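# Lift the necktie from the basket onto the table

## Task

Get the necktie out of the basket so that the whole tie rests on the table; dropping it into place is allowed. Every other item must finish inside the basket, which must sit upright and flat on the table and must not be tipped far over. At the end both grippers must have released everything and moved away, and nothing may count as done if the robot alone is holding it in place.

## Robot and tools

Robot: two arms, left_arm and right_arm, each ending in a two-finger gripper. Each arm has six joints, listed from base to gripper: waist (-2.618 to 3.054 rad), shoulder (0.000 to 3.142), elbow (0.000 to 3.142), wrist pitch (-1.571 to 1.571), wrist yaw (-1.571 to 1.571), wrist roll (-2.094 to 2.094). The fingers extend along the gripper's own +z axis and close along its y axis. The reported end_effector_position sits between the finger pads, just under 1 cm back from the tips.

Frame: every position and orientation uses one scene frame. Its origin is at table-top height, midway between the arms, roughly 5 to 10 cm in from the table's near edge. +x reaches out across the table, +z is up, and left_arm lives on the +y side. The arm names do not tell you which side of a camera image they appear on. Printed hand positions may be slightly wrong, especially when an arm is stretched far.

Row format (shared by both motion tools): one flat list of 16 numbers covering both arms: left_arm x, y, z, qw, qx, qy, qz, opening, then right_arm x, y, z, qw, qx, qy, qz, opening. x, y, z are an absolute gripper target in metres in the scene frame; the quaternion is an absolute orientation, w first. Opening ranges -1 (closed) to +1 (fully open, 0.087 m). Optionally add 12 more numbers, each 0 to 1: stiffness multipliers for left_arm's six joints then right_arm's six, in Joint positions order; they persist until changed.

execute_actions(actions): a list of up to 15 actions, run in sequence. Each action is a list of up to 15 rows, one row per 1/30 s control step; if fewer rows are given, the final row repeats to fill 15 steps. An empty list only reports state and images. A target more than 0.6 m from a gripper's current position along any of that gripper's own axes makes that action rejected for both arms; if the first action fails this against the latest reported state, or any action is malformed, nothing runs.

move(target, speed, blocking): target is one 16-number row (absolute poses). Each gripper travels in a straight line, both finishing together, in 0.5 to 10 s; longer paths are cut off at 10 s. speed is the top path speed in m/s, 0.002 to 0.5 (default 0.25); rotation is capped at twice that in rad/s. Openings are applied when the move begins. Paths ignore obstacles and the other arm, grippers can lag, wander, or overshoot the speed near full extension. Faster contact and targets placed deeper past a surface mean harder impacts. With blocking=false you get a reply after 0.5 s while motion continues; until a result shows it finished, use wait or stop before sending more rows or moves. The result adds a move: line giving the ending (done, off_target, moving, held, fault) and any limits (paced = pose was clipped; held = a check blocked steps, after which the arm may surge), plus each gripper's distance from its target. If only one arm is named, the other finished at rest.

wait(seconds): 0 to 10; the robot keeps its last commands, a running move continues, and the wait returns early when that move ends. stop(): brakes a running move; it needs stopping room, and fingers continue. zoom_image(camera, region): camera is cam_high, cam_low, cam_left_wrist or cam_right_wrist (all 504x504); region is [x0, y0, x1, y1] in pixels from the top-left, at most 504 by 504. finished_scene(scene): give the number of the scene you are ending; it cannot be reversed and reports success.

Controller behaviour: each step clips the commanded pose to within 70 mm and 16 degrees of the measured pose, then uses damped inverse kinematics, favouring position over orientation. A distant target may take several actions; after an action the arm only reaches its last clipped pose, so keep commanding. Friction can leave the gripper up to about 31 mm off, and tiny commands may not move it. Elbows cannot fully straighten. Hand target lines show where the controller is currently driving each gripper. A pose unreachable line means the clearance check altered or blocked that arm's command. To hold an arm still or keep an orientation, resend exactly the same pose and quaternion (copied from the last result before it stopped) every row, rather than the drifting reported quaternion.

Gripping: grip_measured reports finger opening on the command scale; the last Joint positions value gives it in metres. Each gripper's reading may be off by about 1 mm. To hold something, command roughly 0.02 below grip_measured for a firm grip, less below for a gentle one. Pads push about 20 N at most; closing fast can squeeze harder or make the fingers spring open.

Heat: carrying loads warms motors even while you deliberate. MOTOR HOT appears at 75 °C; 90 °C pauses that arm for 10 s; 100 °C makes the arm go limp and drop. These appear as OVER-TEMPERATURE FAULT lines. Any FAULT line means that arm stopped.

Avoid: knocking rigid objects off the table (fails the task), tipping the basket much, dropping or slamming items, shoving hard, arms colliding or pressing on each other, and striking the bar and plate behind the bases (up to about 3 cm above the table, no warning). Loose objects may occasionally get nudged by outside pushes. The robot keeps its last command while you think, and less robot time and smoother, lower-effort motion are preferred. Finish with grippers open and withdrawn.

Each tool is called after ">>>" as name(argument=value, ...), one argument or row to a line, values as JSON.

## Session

>>> execute_actions(
  actions=[],
)

Scene clock: 0.00 s.
left_arm: end_effector_position=(+0.3925, +0.2794, +0.3789) grip_measured=+0.994 end_effector_quat_wxyz=(+0.710, +0.003, +0.703, -0.025) | right_arm: end_effector_position=(+0.3965, -0.3131, +0.3642) grip_measured=+1.000 end_effector_quat_wxyz=(+0.694, +0.011, +0.720, +0.005)
Joint positions: left_arm=[ 0.01   1.051  1.058  0.017  0.012 -0.008  0.087] | right_arm=[-0.008  1.064  1.046 -0.011 -0.002  0.008  0.087]
Joint velocities: left_arm=[-0.017  0.017 -0.002 -0.022  0.022 -0.051  0.   ] | right_arm=[0.002 0.012 0.002 0.037 0.007 0.022 0.   ]
Hand target (left_arm): +0.392, +0.279, +0.379; +0.710, +0.003, +0.703, -0.025
Hand target (right_arm): +0.396, -0.313, +0.364; +0.694, +0.011, +0.720, +0.005
Joint stiffness scale: left_arm=[1. 1. 1. 1. 1. 1.] | right_arm=[1. 1. 1. 1. 1. 1.]

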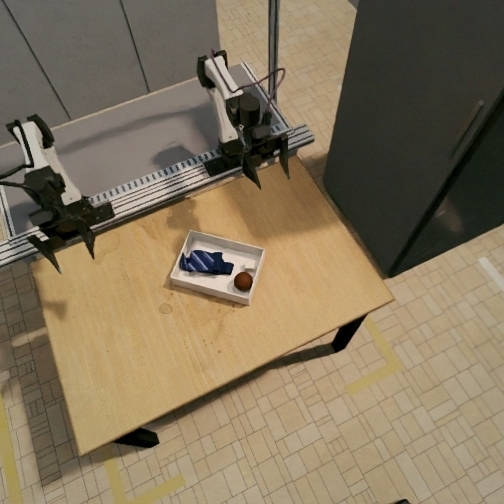

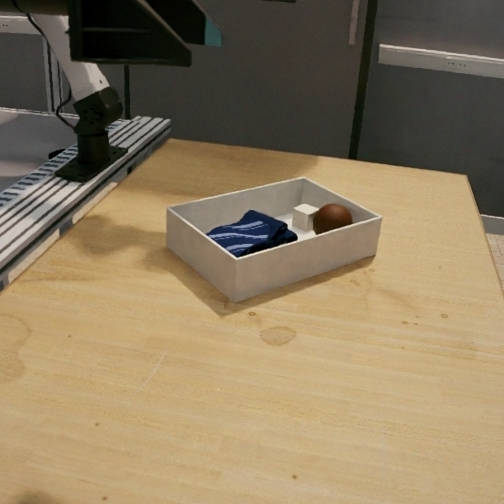

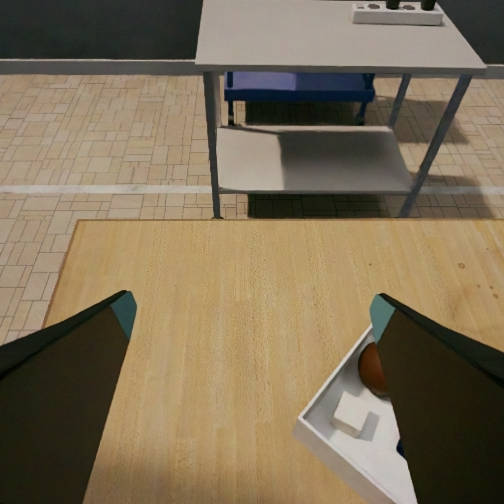

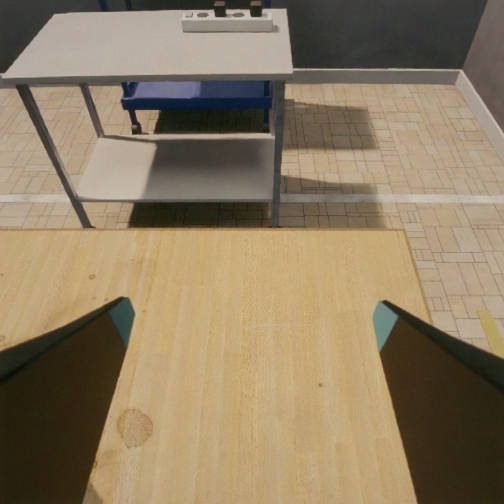

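>>> move(
  target=[0.3925,0.2794,0.3789,0.710,0.003,0.703,-0.025,1,0.40,0.015,0.11,0.11,0.03,0.985,0.11,1],
  speed=0.2,
)

>>> zoom_image(
  camera="cam_high",
  region=[150, 210, 290, 330],
)

Scene clock: 7.97 s.
left_arm: end_effector_position=(+0.3925, +0.2794, +0.3789) grip_measured=+0.994 end_effector_quat_wxyz=(+0.710, +0.003, +0.703, -0.025) | right_arm: end_effector_position=(+0.4021, +0.0054, +0.1119) grip_measured=+1.000 end_effector_quat_wxyz=(+0.121, +0.037, +0.987, +0.096)
Joint positions: left_arm=[ 0.01   1.051  1.058  0.017  0.012 -0.008  0.087] | right_arm=[ 0.623  2.359  2.286 -1.19   0.012  0.692  0.087]
Joint velocities: left_arm=[ 0.012 -0.017  0.007 -0.007 -0.007 -0.037 -0.   ] | right_arm=[-0.002 -0.002  0.017  0.007 -0.066  0.007  0.   ]
Hand target (left_arm): +0.392, +0.279, +0.379; +0.710, +0.003, +0.703, -0.025
Hand target (right_arm): +0.396, +0.013, +0.111; +0.113, +0.033, +0.988, +0.100
Off the commanded pose (left_arm): 0.000 m, 0 deg.
Off the commanded pose (right_arm): 0.010 m, 2 deg.
Joint stiffness scale: left_arm=[1. 1. 1. 1. 1. 1.] | right_arm=[1. 1. 1. 1. 1. 1.]
move: done

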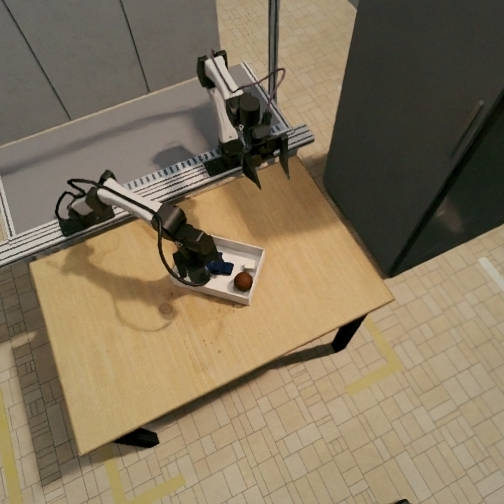

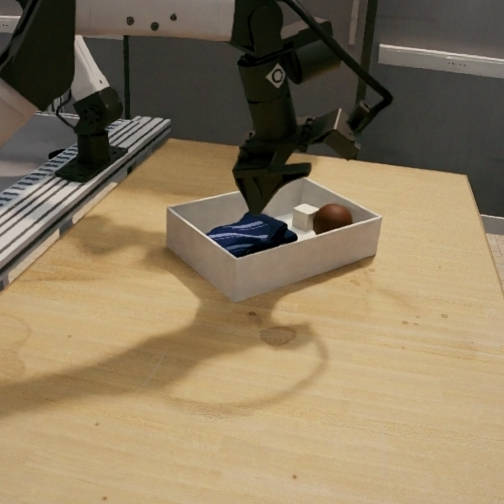

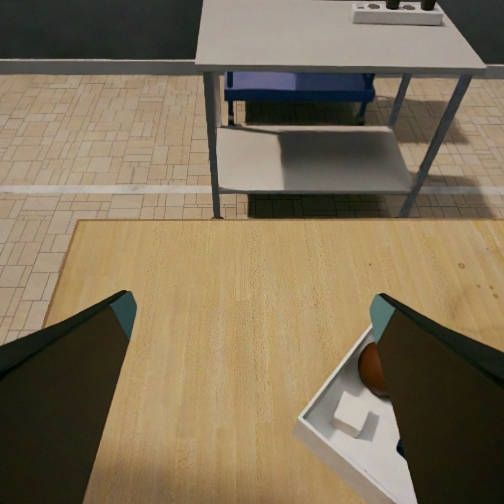

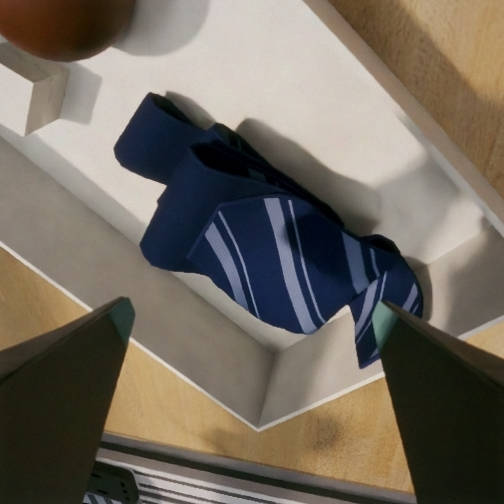

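Region (150, 210, 290, 330) of cam_high's 504x504 image, scaled by 3.600, with more detail than that image has; it fills the top 432 rows of this view, and the rest is white.

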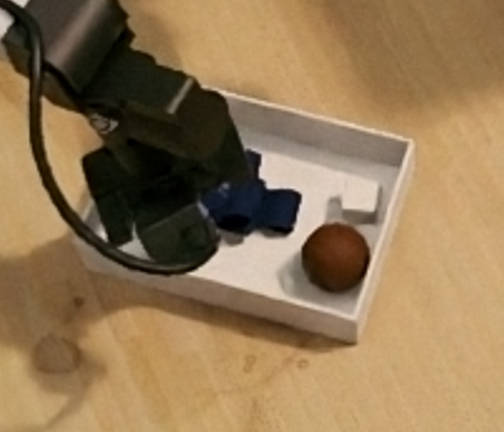

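>>> move(
  target=[0.3925,0.2794,0.3789,0.710,0.003,0.703,-0.025,1,0.385,0.01,0.075,0.116,-0.442,0.887,0.058,1],
  speed=0.1,
)

Scene clock: 31.60 s.
left_arm: end_effector_position=(+0.3925, +0.2794, +0.3789) grip_measured=+0.994 end_effector_quat_wxyz=(+0.710, +0.003, +0.703, -0.025) | right_arm: end_effector_position=(+0.3902, +0.0011, +0.0893) grip_measured=+1.000 end_effector_quat_wxyz=(+0.126, -0.430, +0.893, +0.051)
Joint positions: left_arm=[ 0.01   1.051  1.058  0.017  0.012 -0.008  0.087] | right_arm=[ 0.688  2.39   2.265 -1.181 -0.024 -0.211  0.087]
Joint velocities: left_arm=[ 0.002 -0.022 -0.002  0.051 -0.022 -0.051 -0.001] | right_arm=[-0.002 -0.002 -0.002 -0.007 -0.022 -0.051  0.   ]
Hand target (left_arm): +0.392, +0.279, +0.379; +0.710, +0.003, +0.703, -0.025
Hand target (right_arm): +0.384, +0.009, +0.076; +0.116, -0.442, +0.888, +0.057
Off the commanded pose (left_arm): 0.000 m, 0 deg.
Off the commanded pose (right_arm): 0.018 m, 2 deg.
Joint stiffness scale: left_arm=[1. 1. 1. 1. 1. 1.] | right_arm=[1. 1. 1. 1. 1. 1.]
move: off_target (right_arm)

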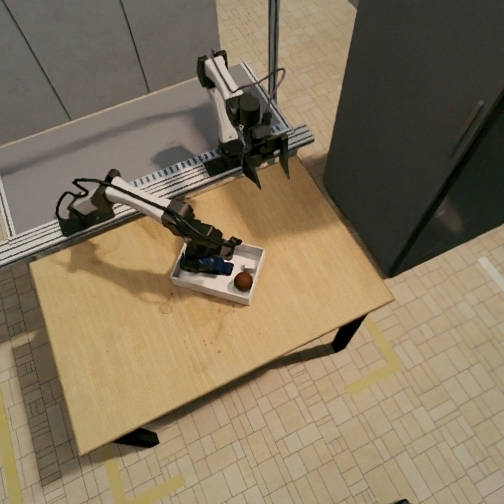

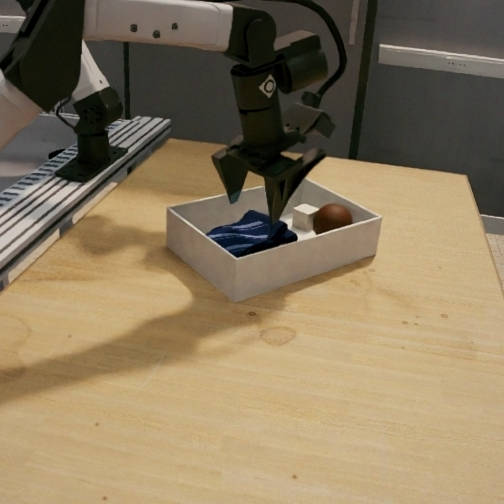

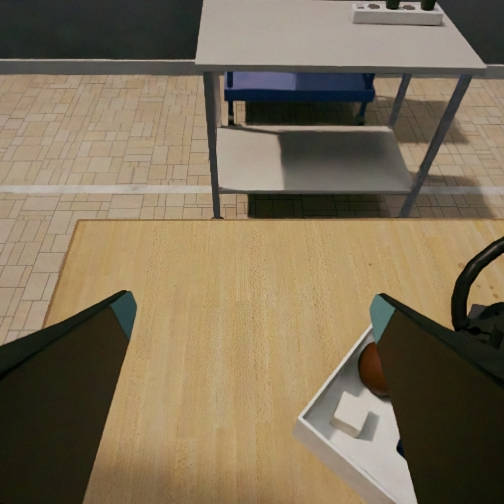

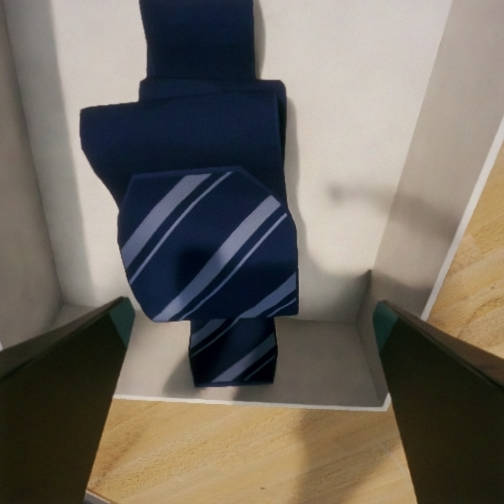

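>>> move(
  target=[0.3925,0.2794,0.3789,0.710,0.003,0.703,-0.025,1,0.388,0.05,0.05,0.116,-0.442,0.887,0.058,1],
  speed=0.08,
)

Scene clock: 42.47 s.
left_arm: end_effector_position=(+0.3925, +0.2794, +0.3789) grip_measured=+0.994 end_effector_quat_wxyz=(+0.710, +0.003, +0.703, -0.025) | right_arm: end_effector_position=(+0.3936, +0.0441, +0.0514) grip_measured=+1.000 end_effector_quat_wxyz=(+0.122, -0.440, +0.888, +0.056)
Joint positions: left_arm=[ 0.01   1.051  1.058  0.017  0.012 -0.008  0.087] | right_arm=[ 0.744  2.59   2.48  -1.199 -0.024 -0.177  0.087]
Joint velocities: left_arm=[-0.007 -0.007 -0.012  0.007  0.037 -0.095 -0.001] | right_arm=[-0.002  0.002  0.042 -0.037 -0.007  0.022  0.   ]
Hand target (left_arm): +0.392, +0.279, +0.379; +0.710, +0.003, +0.703, -0.025
Hand target (right_arm): +0.388, +0.049, +0.050; +0.117, -0.442, +0.887, +0.057
Off the commanded pose (left_arm): 0.000 m, 0 deg.
Off the commanded pose (right_arm): 0.008 m, 1 deg.
Joint stiffness scale: left_arm=[1. 1. 1. 1. 1. 1.] | right_arm=[1. 1. 1. 1. 1. 1.]
move: done

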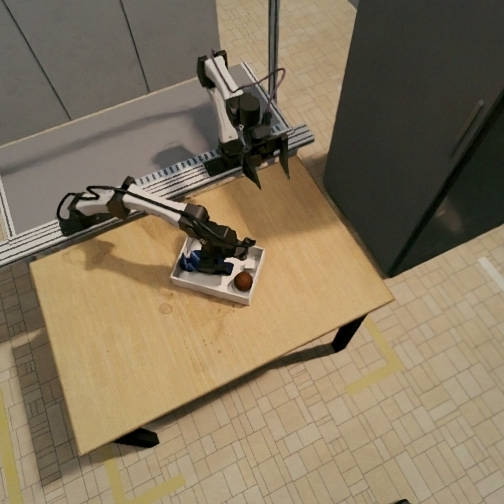

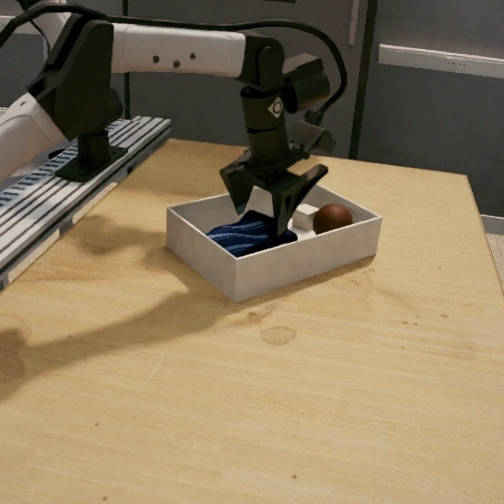

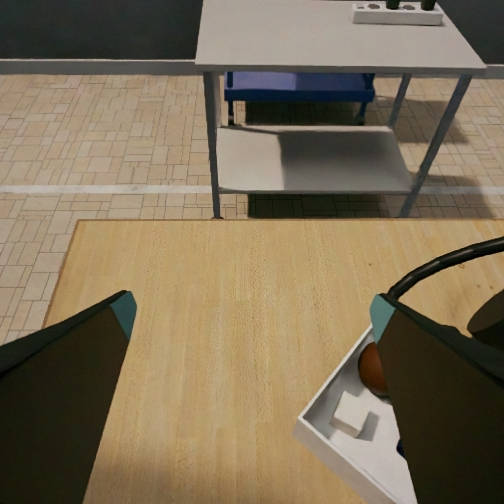

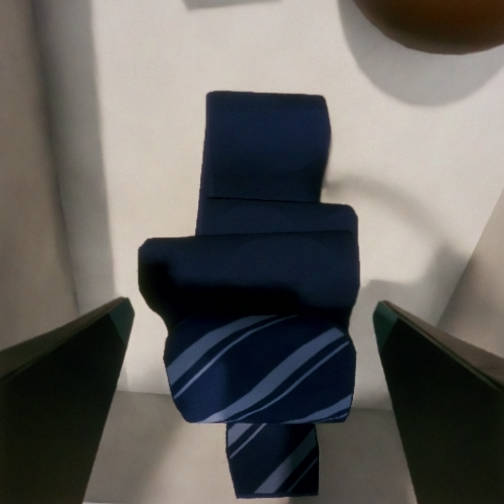

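>>> move(
  target=[0.3925,0.2794,0.3789,0.710,0.003,0.703,-0.025,1,0.381,0.042,0.006,0.09,-0.444,0.89,0.045,1],
  speed=0.05,
)

Scene clock: 47.57 s.
left_arm: end_effector_position=(+0.3925, +0.2794, +0.3789) grip_measured=+0.994 end_effector_quat_wxyz=(+0.710, +0.003, +0.703, -0.025) | right_arm: end_effector_position=(+0.3848, +0.0368, +0.0178) grip_measured=+1.000 end_effector_quat_wxyz=(+0.094, -0.441, +0.891, +0.048)
Joint positions: left_arm=[ 0.01   1.051  1.058  0.017  0.012 -0.008  0.087] | right_arm=[ 0.744  2.599  2.368 -1.138 -0.024 -0.176  0.087]
Joint velocities: left_arm=[-0.012  0.002 -0.002  0.007 -0.022 -0.022  0.   ] | right_arm=[ 0.002 -0.017  0.007 -0.022 -0.022  0.037  0.   ]
Hand target (left_arm): +0.392, +0.279, +0.379; +0.710, +0.003, +0.703, -0.025
Hand target (right_arm): +0.380, +0.041, +0.006; +0.090, -0.444, +0.890, +0.044
Off the commanded pose (left_arm): 0.000 m, 0 deg.
Off the commanded pose (right_arm): 0.013 m, 1 deg.
Joint stiffness scale: left_arm=[1. 1. 1. 1. 1. 1.] | right_arm=[1. 1. 1. 1. 1. 1.]
move: off_target (right_arm)

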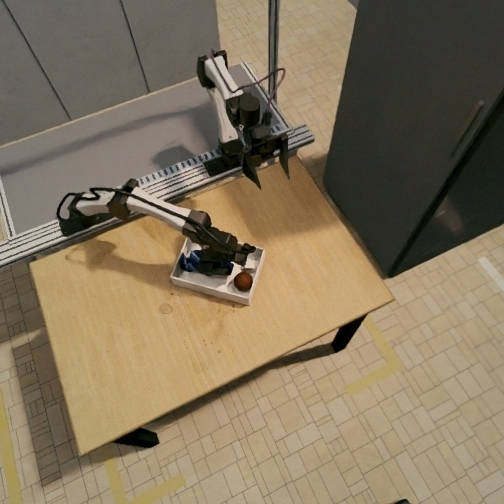

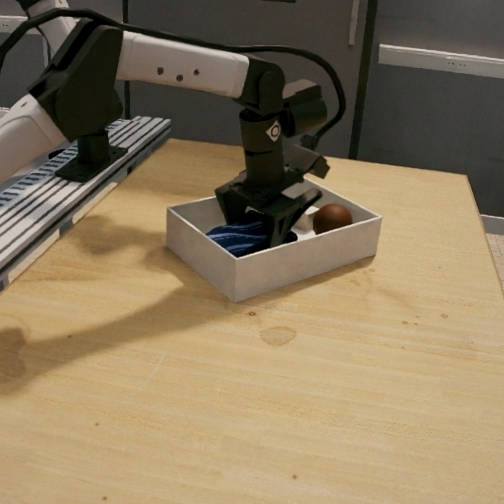

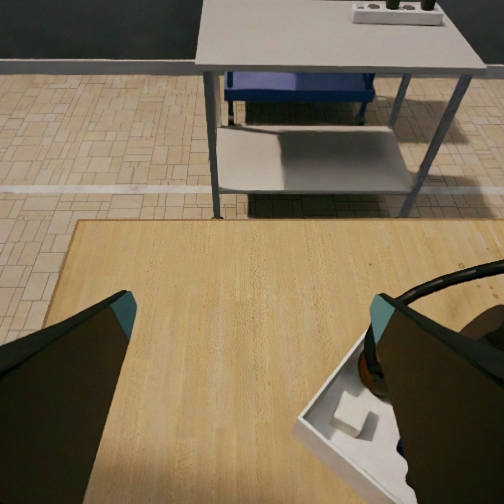

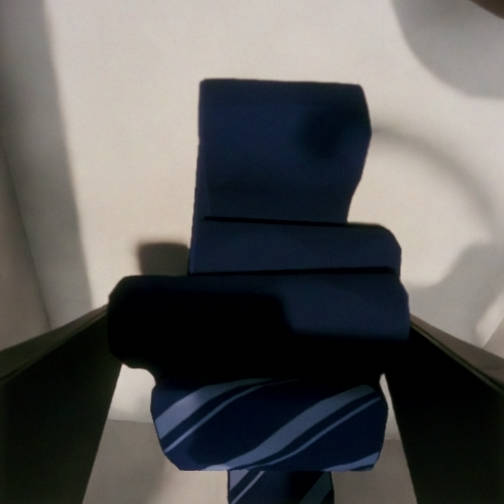

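>>> execute_actions(
  actions=[
    [[0.3925,0.2794,0.3789,0.710,0.003,0.703,-0.025,1,0.381,0.042,0.002,0.09,-0.444,0.89,0.045,1]],
    [[0.3925,0.2794,0.3789,0.710,0.003,0.703,-0.025,1,0.381,0.042,0.002,0.09,-0.444,0.89,0.045,0.6]],
    [[0.3925,0.2794,0.3789,0.710,0.003,0.703,-0.025,1,0.381,0.042,0.002,0.09,-0.444,0.89,0.045,0.2]],
    [[0.3925,0.2794,0.3789,0.710,0.003,0.703,-0.025,1,0.381,0.042,0.002,0.09,-0.444,0.89,0.045,-0.2]],
    [[0.3925,0.2794,0.3789,0.710,0.003,0.703,-0.025,1,0.381,0.042,0.002,0.09,-0.444,0.89,0.045,-0.6]],
    [[0.3925,0.2794,0.3789,0.710,0.003,0.703,-0.025,1,0.381,0.042,0.002,0.09,-0.444,0.89,0.045,-1]],
  ],
)

>>> move(
  target=[0.3925,0.2794,0.3789,0.710,0.003,0.703,-0.025,1,0.36,0.02,0.2,0.16,-0.3,0.935,0.06,-1],
  speed=0.12,
)

Scene clock: 60.63 s.
left_arm: end_effector_position=(+0.3925, +0.2794, +0.3789) grip_measured=+0.994 end_effector_quat_wxyz=(+0.710, +0.003, +0.703, -0.025) | right_arm: end_effector_position=(+0.3861, +0.0383, +0.0156) grip_measured=-0.218 end_effector_quat_wxyz=(+0.097, -0.440, +0.891, +0.049)
Joint positions: left_arm=[ 0.01   1.051  1.058  0.017  0.012 -0.008  0.087] | right_arm=[ 0.745  2.599  2.359 -1.121 -0.023 -0.174  0.034]
Joint velocities: left_arm=[-0.012 -0.012 -0.017 -0.007 -0.007 -0.007  0.   ] | right_arm=[ 0.012 -0.002 -0.032 -0.022  0.037 -0.037 -0.   ]
Hand target (left_arm): +0.392, +0.279, +0.379; +0.710, +0.003, +0.703, -0.025
Hand target (right_arm): +0.381, +0.042, +0.002; +0.090, -0.444, +0.890, +0.045
Off the commanded pose (left_arm): 0.000 m, 0 deg.
Off the commanded pose (right_arm): 0.015 m, 1 deg.
Joint stiffness scale: left_arm=[1. 1. 1. 1. 1. 1.] | right_arm=[1. 1. 1. 1. 1. 1.]

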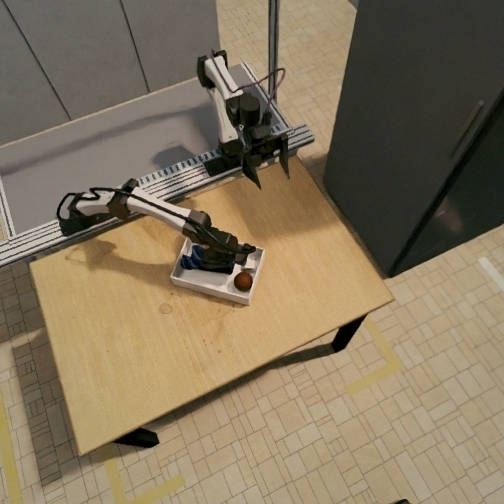

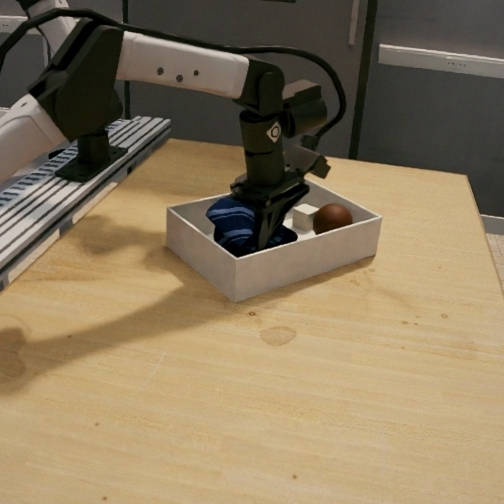

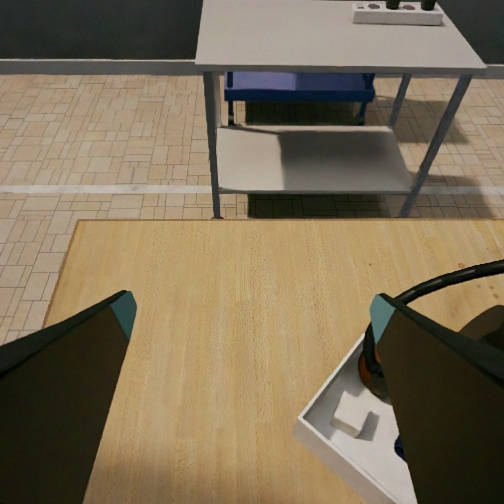

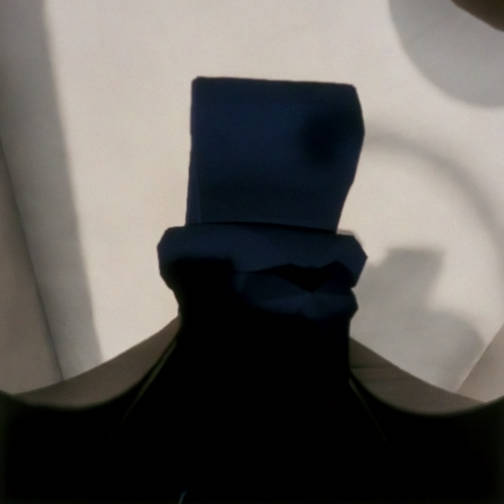

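Scene clock: 62.90 s.
left_arm: end_effector_position=(+0.3925, +0.2794, +0.3789) grip_measured=+0.994 end_effector_quat_wxyz=(+0.710, +0.003, +0.703, -0.025) | right_arm: end_effector_position=(+0.3655, +0.0184, +0.2015) grip_measured=-0.367 end_effector_quat_wxyz=(+0.179, -0.298, +0.935, +0.074)
Joint positions: left_arm=[ 0.01   1.051  1.058  0.017  0.012 -0.008  0.087] | right_arm=[ 0.745  2.447  2.832 -1.571  0.032  0.116  0.028]
Joint velocities: left_arm=[-0.012 -0.002 -0.007  0.037  0.022 -0.095  0.   ] | right_arm=[-0.007  0.007  0.007  0.051  0.007 -0.095 -0.001]
Hand target (left_arm): +0.392, +0.279, +0.379; +0.710, +0.003, +0.703, -0.025
Hand target (right_arm): +0.362, +0.022, +0.200; +0.178, -0.300, +0.935, +0.069
Off the commanded pose (left_arm): 0.000 m, 0 deg.
Off the commanded pose (right_arm): 0.006 m, 3 deg.
Joint stiffness scale: left_arm=[1. 1. 1. 1. 1. 1.] | right_arm=[1. 1. 1. 1. 1. 1.]
joint sent to its limit (right arm) — the command would take joint 4 (wrist pitch) past its lower limit, so that joint was sent only as far as its limit.
move: off_target (right_arm)

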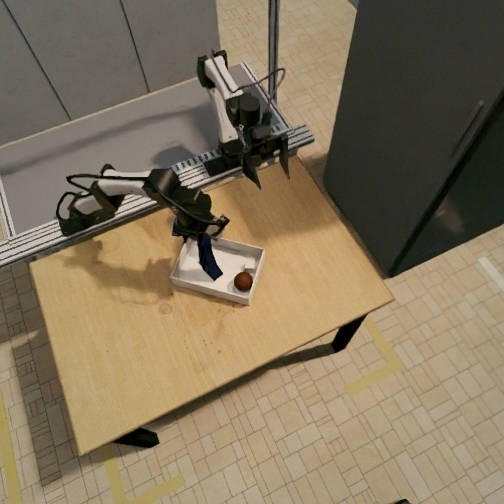

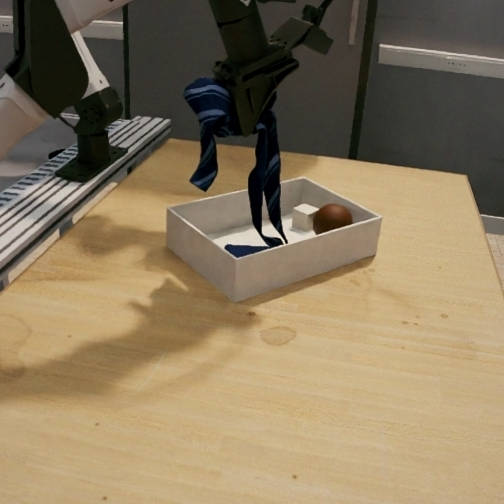

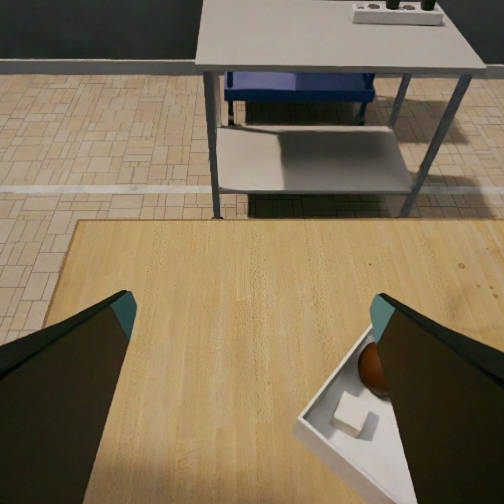

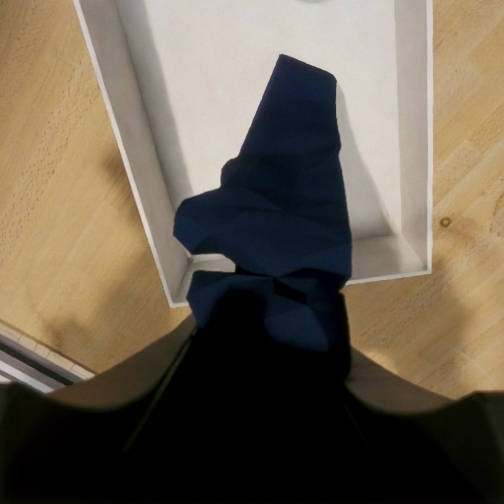

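>>> move(
  target=[0.3925,0.2794,0.3789,0.710,0.003,0.703,-0.025,1,0.36,-0.06,0.40,0.55,0,0.835,0,-1],
  speed=0.12,
)

>>> move(
  target=[0.3925,0.2794,0.3789,0.710,0.003,0.703,-0.025,1,0.32,-0.25,0.45,0.707,0,0.707,0,-1],
  speed=0.12,
)

Scene clock: 73.23 s.
left_arm: end_effector_position=(+0.3925, +0.2794, +0.3789) grip_measured=+0.994 end_effector_quat_wxyz=(+0.710, +0.003, +0.703, -0.025) | right_arm: end_effector_position=(+0.3657, -0.0590, +0.3943) grip_measured=-0.369 end_effector_quat_wxyz=(+0.541, -0.008, +0.841, -0.005)
Joint positions: left_arm=[ 0.01   1.051  1.058  0.017  0.012 -0.008  0.087] | right_arm=[ 0.878  1.771  2.203 -1.045  0.782  0.423  0.028]
Joint velocities: left_arm=[ 0.007 -0.002 -0.017  0.022  0.051 -0.007 -0.   ] | right_arm=[-0.012 -0.002  0.007 -0.007 -0.007 -0.037  0.001]
Hand target (left_arm): +0.392, +0.279, +0.379; +0.710, +0.003, +0.703, -0.025
Hand target (right_arm): +0.363, -0.057, +0.400; +0.551, -0.002, +0.834, +0.002
Off the commanded pose (left_arm): 0.000 m, 0 deg.
Off the commanded pose (right_arm): 0.008 m, 2 deg.
Joint stiffness scale: left_arm=[1. 1. 1. 1. 1. 1.] | right_arm=[1. 1. 1. 1. 1. 1.]
move: done

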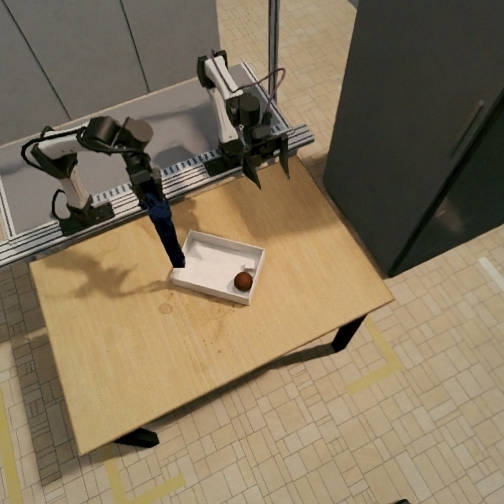

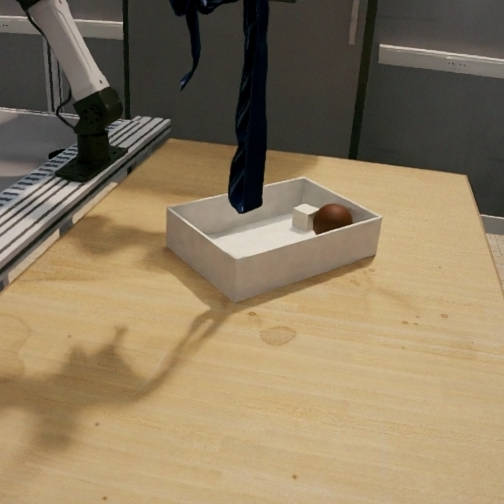

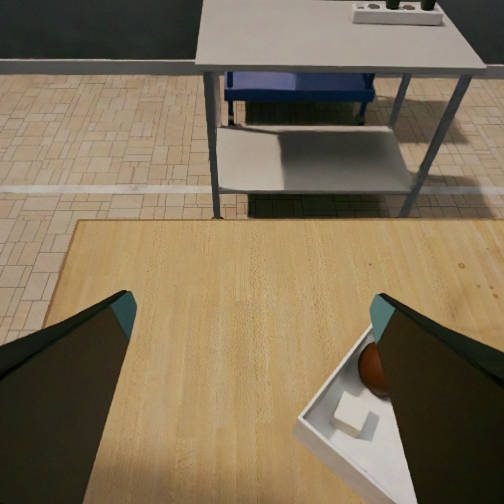

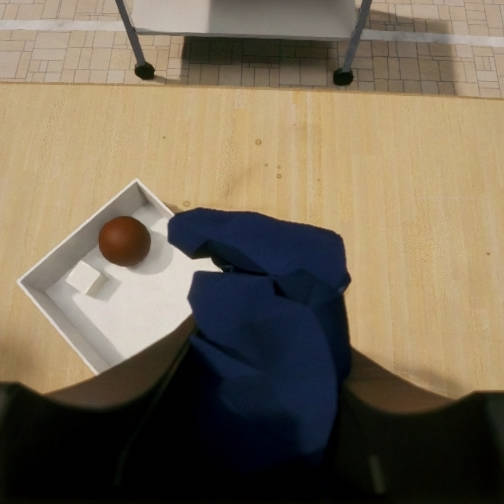

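Scene clock: 75.60 s.
left_arm: end_effector_position=(+0.3925, +0.2794, +0.3789) grip_measured=+0.994 end_effector_quat_wxyz=(+0.710, +0.003, +0.703, -0.025) | right_arm: end_effector_position=(+0.3220, -0.2474, +0.4457) grip_measured=-0.370 end_effector_quat_wxyz=(+0.694, +0.001, +0.720, +0.001)
Joint positions: left_arm=[ 0.01   1.051  1.058  0.017  0.012 -0.008  0.087] | right_arm=[ 0.442  0.979  1.365 -0.418  0.441  0.001  0.028]
Joint velocities: left_arm=[-0.007  0.002  0.012 -0.007  0.095  0.037 -0.001] | right_arm=[ 0.002  0.007 -0.007  0.037 -0.11   0.022  0.   ]
Hand target (left_arm): +0.392, +0.279, +0.379; +0.710, +0.003, +0.703, -0.025
Hand target (right_arm): +0.321, -0.250, +0.451; +0.705, +0.002, +0.710, +0.004
Off the commanded pose (left_arm): 0.000 m, 0 deg.
Off the commanded pose (right_arm): 0.005 m, 2 deg.
Joint stiffness scale: left_arm=[1. 1. 1. 1. 1. 1.] | right_arm=[1. 1. 1. 1. 1. 1.]
move: done

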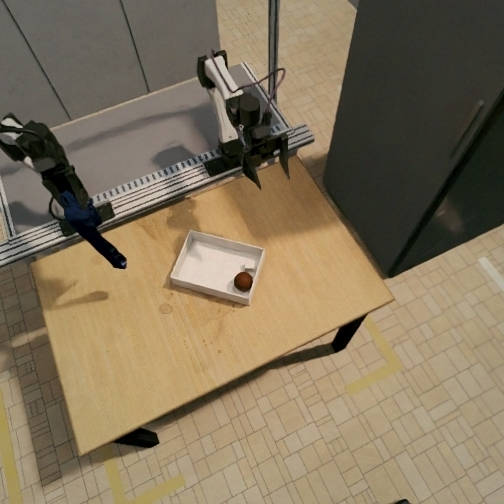

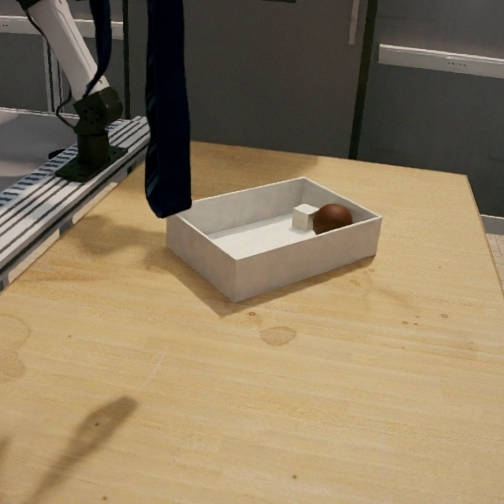

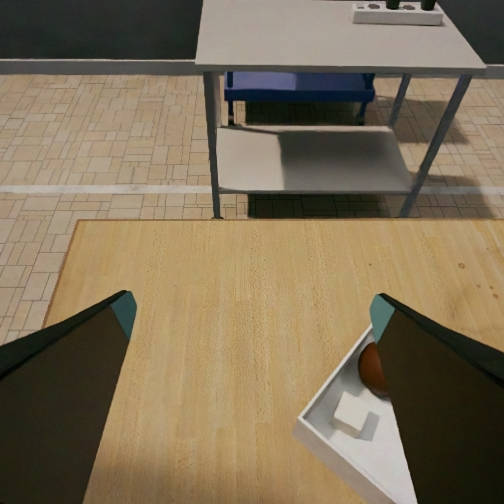

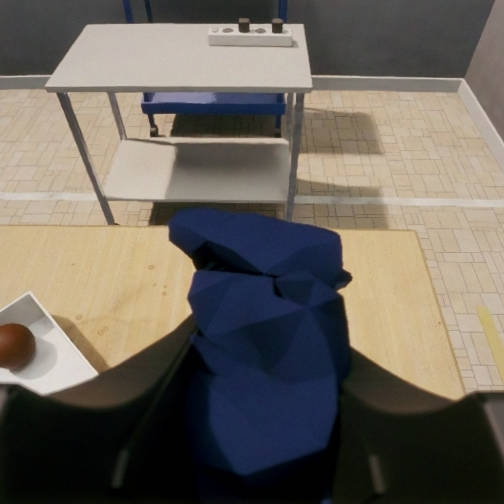

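Loop hangs ~0.33 m, clear of the basket. Lay it down.

>>> move(
  target=[0.3925,0.2794,0.3789,0.710,0.003,0.703,-0.025,1,0.34,-0.27,0.30,0.6,0,0.8,0,-1],
  speed=0.12,
)

>>> move(
  target=[0.3925,0.2794,0.3789,0.710,0.003,0.703,-0.025,1,0.56,-0.28,0.055,0.36,0,0.933,0,-1],
  speed=0.1,
)

Scene clock: 81.50 s.
left_arm: end_effector_position=(+0.3925, +0.2794, +0.3789) grip_measured=+0.994 end_effector_quat_wxyz=(+0.710, +0.003, +0.703, -0.025) | right_arm: end_effector_position=(+0.3361, -0.2703, +0.2925) grip_measured=-0.370 end_effector_quat_wxyz=(+0.584, -0.004, +0.812, -0.006)
Joint positions: left_arm=[ 0.01   1.051  1.058  0.017  0.012 -0.008  0.087] | right_arm=[ 0.237  0.942  0.98  -0.364  0.232  0.045  0.028]
Joint velocities: left_arm=[ 0.022 -0.007 -0.012  0.081  0.007 -0.007  0.   ] | right_arm=[ 0.007 -0.012  0.007 -0.022 -0.051 -0.051 -0.002]
Hand target (left_arm): +0.392, +0.279, +0.379; +0.710, +0.003, +0.703, -0.025
Hand target (right_arm): +0.337, -0.272, +0.300; +0.599, +0.003, +0.801, +0.002
Off the commanded pose (left_arm): 0.000 m, 0 deg.
Off the commanded pose (right_arm): 0.008 m, 2 deg.
Joint stiffness scale: left_arm=[1. 1. 1. 1. 1. 1.] | right_arm=[1. 1. 1. 1. 1. 1.]
move: done

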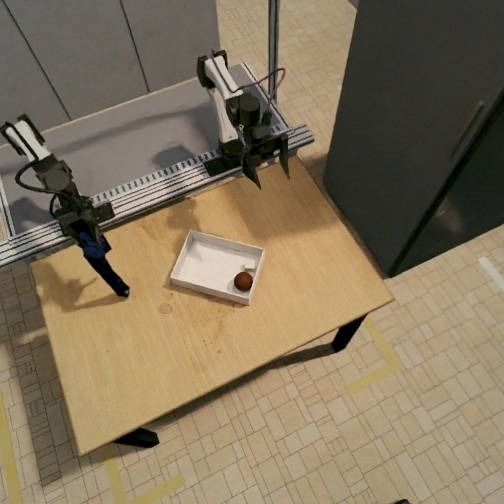

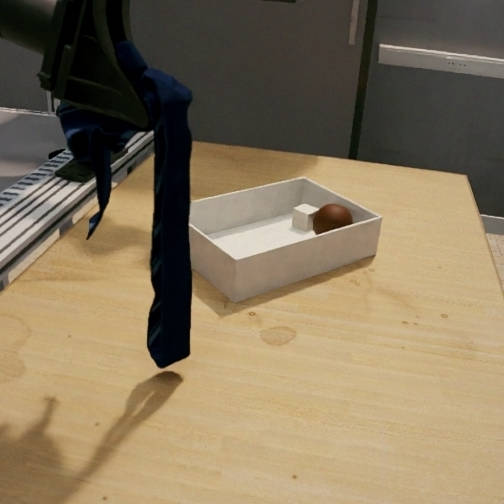

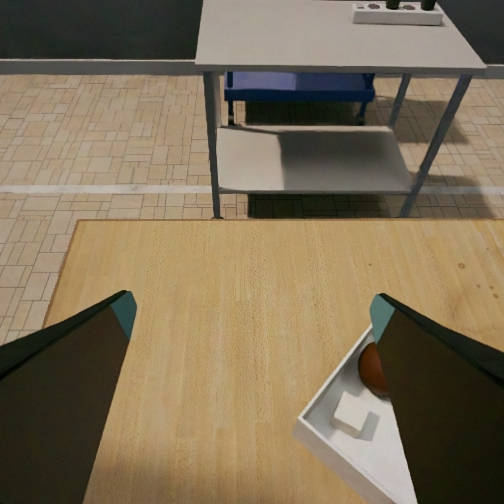

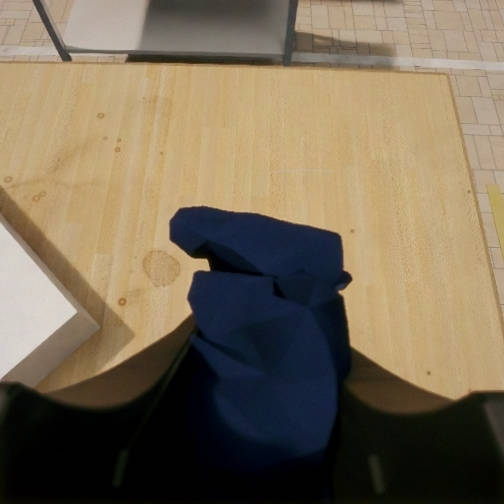

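Scene clock: 85.13 s.
left_arm: end_effector_position=(+0.3925, +0.2794, +0.3789) grip_measured=+0.994 end_effector_quat_wxyz=(+0.710, +0.003, +0.703, -0.025) | right_arm: end_effector_position=(+0.5520, -0.2793, +0.0515) grip_measured=-0.372 end_effector_quat_wxyz=(+0.361, +0.004, +0.932, -0.002)
Joint positions: left_arm=[ 0.01   1.051  1.058  0.017  0.012 -0.008  0.087] | right_arm=[ 0.066  2.163  1.592 -0.255  0.062  0.042  0.027]
Joint velocities: left_arm=[ 0.012 -0.002  0.017  0.022 -0.007 -0.081  0.   ] | right_arm=[-0.002 -0.007  0.017 -0.022  0.007 -0.11  -0.001]
Hand target (left_arm): +0.392, +0.279, +0.379; +0.710, +0.003, +0.703, -0.025
Hand target (right_arm): +0.555, -0.282, +0.052; +0.360, +0.003, +0.933, +0.001
Off the commanded pose (left_arm): 0.000 m, 0 deg.
Off the commanded pose (right_arm): 0.009 m, 1 deg.
Joint stiffness scale: left_arm=[1. 1. 1. 1. 1. 1.] | right_arm=[1. 1. 1. 1. 1. 1.]
move: done

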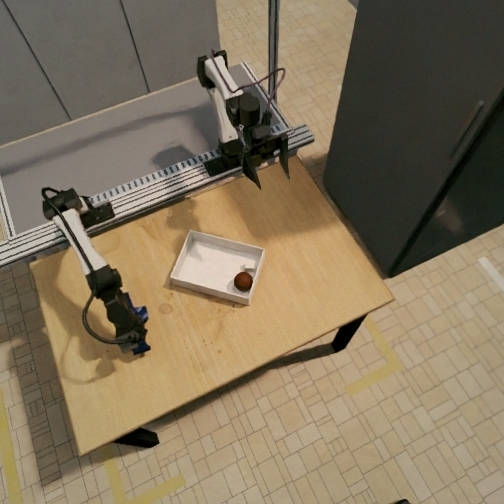

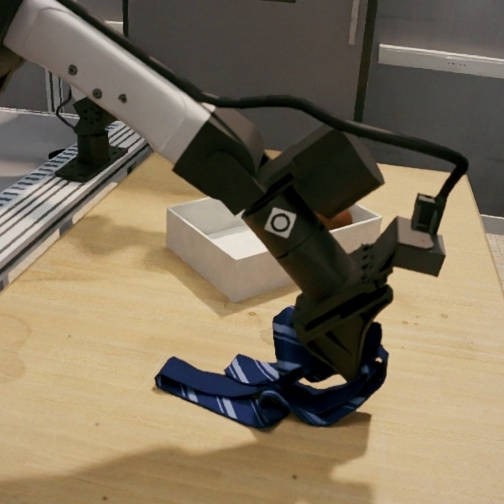

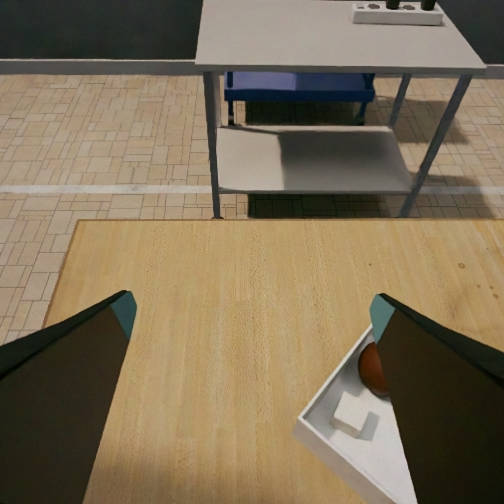

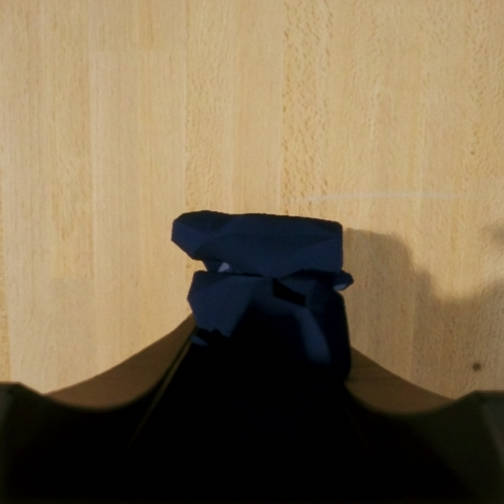

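>>> execute_actions(
  actions=[
    [[0.3925,0.2794,0.3789,0.710,0.003,0.703,-0.025,1,0.56,-0.28,0.055,0.36,0,0.933,0,0.1]],
    [[0.3925,0.2794,0.3789,0.710,0.003,0.703,-0.025,1,0.56,-0.28,0.055,0.36,0,0.933,0,0.6]],
    [[0.3925,0.2794,0.3789,0.710,0.003,0.703,-0.025,1,0.56,-0.28,0.055,0.36,0,0.933,0,1]],
  ],
)

>>> move(
  target=[0.3925,0.2794,0.3789,0.710,0.003,0.703,-0.025,1,0.50,-0.28,0.26,0.45,0,0.893,0,1],
  speed=0.12,
)

Scene clock: 93.03 s.
left_arm: end_effector_position=(+0.3925, +0.2794, +0.3789) grip_measured=+0.994 end_effector_quat_wxyz=(+0.710, +0.003, +0.703, -0.025) | right_arm: end_effector_position=(+0.5585, -0.2790, +0.0578) grip_measured=+1.000 end_effector_quat_wxyz=(+0.365, +0.003, +0.931, -0.002)
Joint positions: left_arm=[ 0.01   1.051  1.058  0.017  0.012 -0.008  0.087] | right_arm=[ 0.066  2.175  1.633 -0.277  0.062  0.04   0.087]
Joint velocities: left_arm=[-0.012 -0.012 -0.012  0.022  0.022  0.037  0.   ] | right_arm=[ 0.017  0.012 -0.017 -0.066 -0.037  0.022  0.   ]
Hand target (left_arm): +0.392, +0.279, +0.379; +0.710, +0.003, +0.703, -0.025
Hand target (right_arm): +0.560, -0.280, +0.055; +0.360, +0.000, +0.933, +0.000
Off the commanded pose (left_arm): 0.000 m, 0 deg.
Off the commanded pose (right_arm): 0.003 m, 1 deg.
Joint stiffness scale: left_arm=[1. 1. 1. 1. 1. 1.] | right_arm=[1. 1. 1. 1. 1. 1.]

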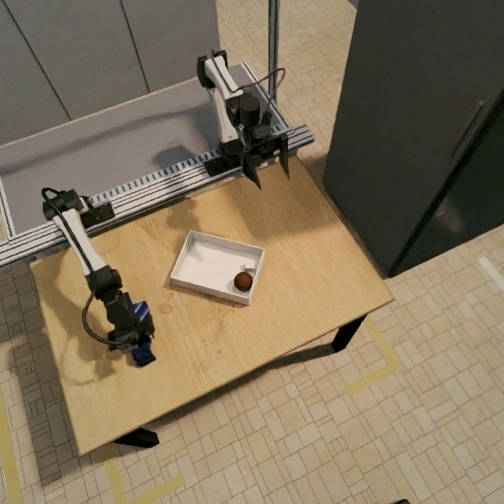

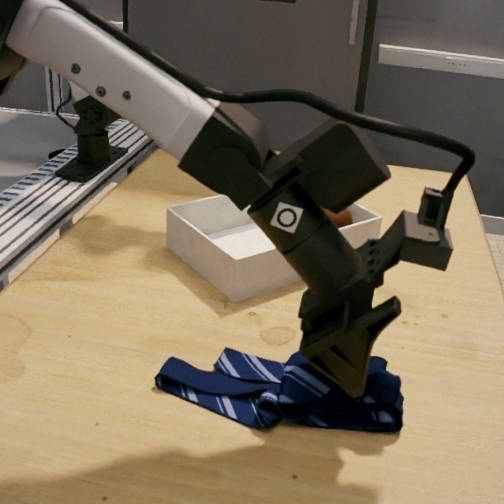

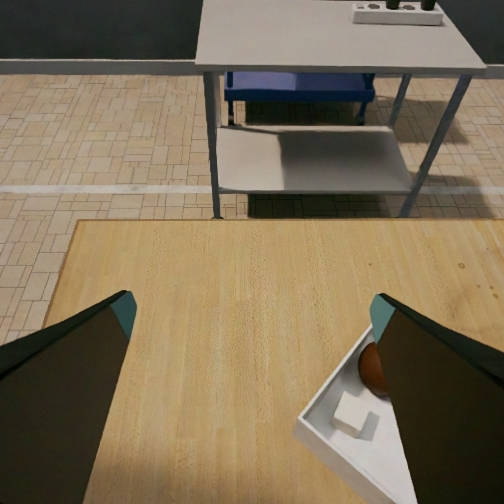

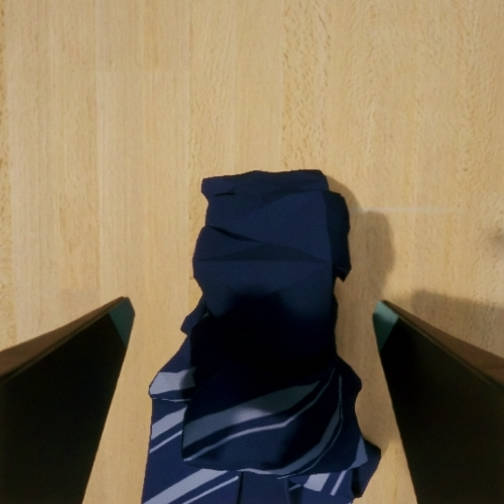

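Scene clock: 95.37 s.
left_arm: end_effector_position=(+0.3925, +0.2794, +0.3789) grip_measured=+0.994 end_effector_quat_wxyz=(+0.710, +0.003, +0.703, -0.025) | right_arm: end_effector_position=(+0.5062, -0.2855, +0.2514) grip_measured=+1.000 end_effector_quat_wxyz=(+0.445, +0.007, +0.896, +0.003)
Joint positions: left_arm=[ 0.01   1.051  1.058  0.017  0.012 -0.008  0.087] | right_arm=[ 0.066  1.781  1.739 -0.601  0.062  0.04   0.087]
Joint velocities: left_arm=[ 0.007 -0.002  0.007  0.022 -0.066 -0.007 -0.   ] | right_arm=[-0.002 -0.017 -0.012 -0.022  0.051  0.007  0.   ]
Hand target (left_arm): +0.392, +0.279, +0.379; +0.710, +0.003, +0.703, -0.025
Hand target (right_arm): +0.504, -0.279, +0.260; +0.450, -0.001, +0.893, +0.001
Off the commanded pose (left_arm): 0.000 m, 0 deg.
Off the commanded pose (right_arm): 0.012 m, 1 deg.
Joint stiffness scale: left_arm=[1. 1. 1. 1. 1. 1.] | right_arm=[1. 1. 1. 1. 1. 1.]
move: off_target (right_arm)

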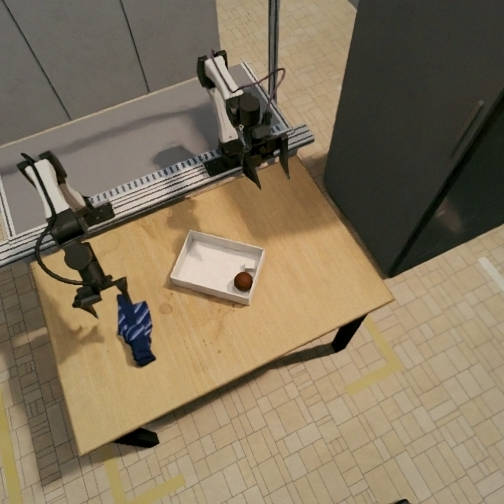

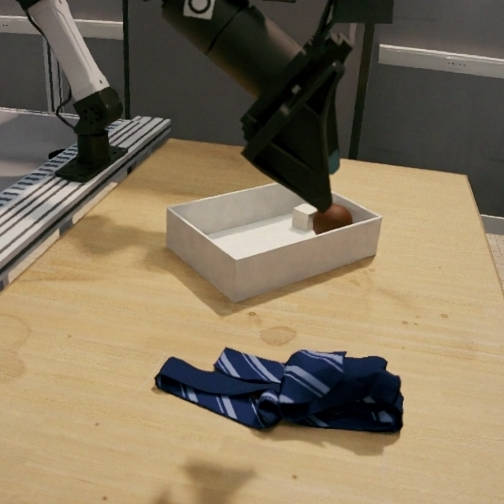

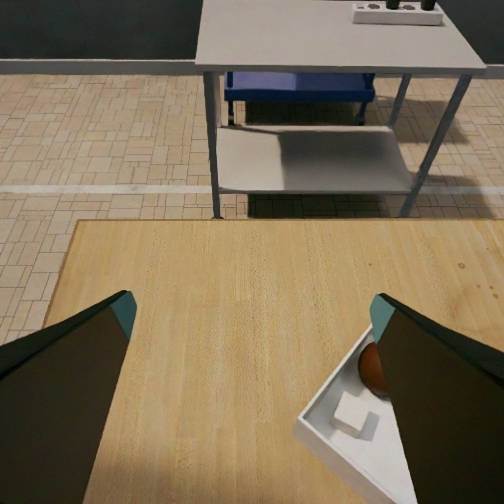

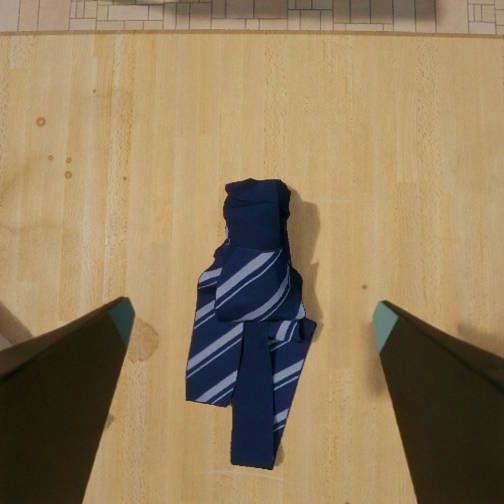

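>>> finished_scene(
  scene=2,
)

The scene is finished: the task was done.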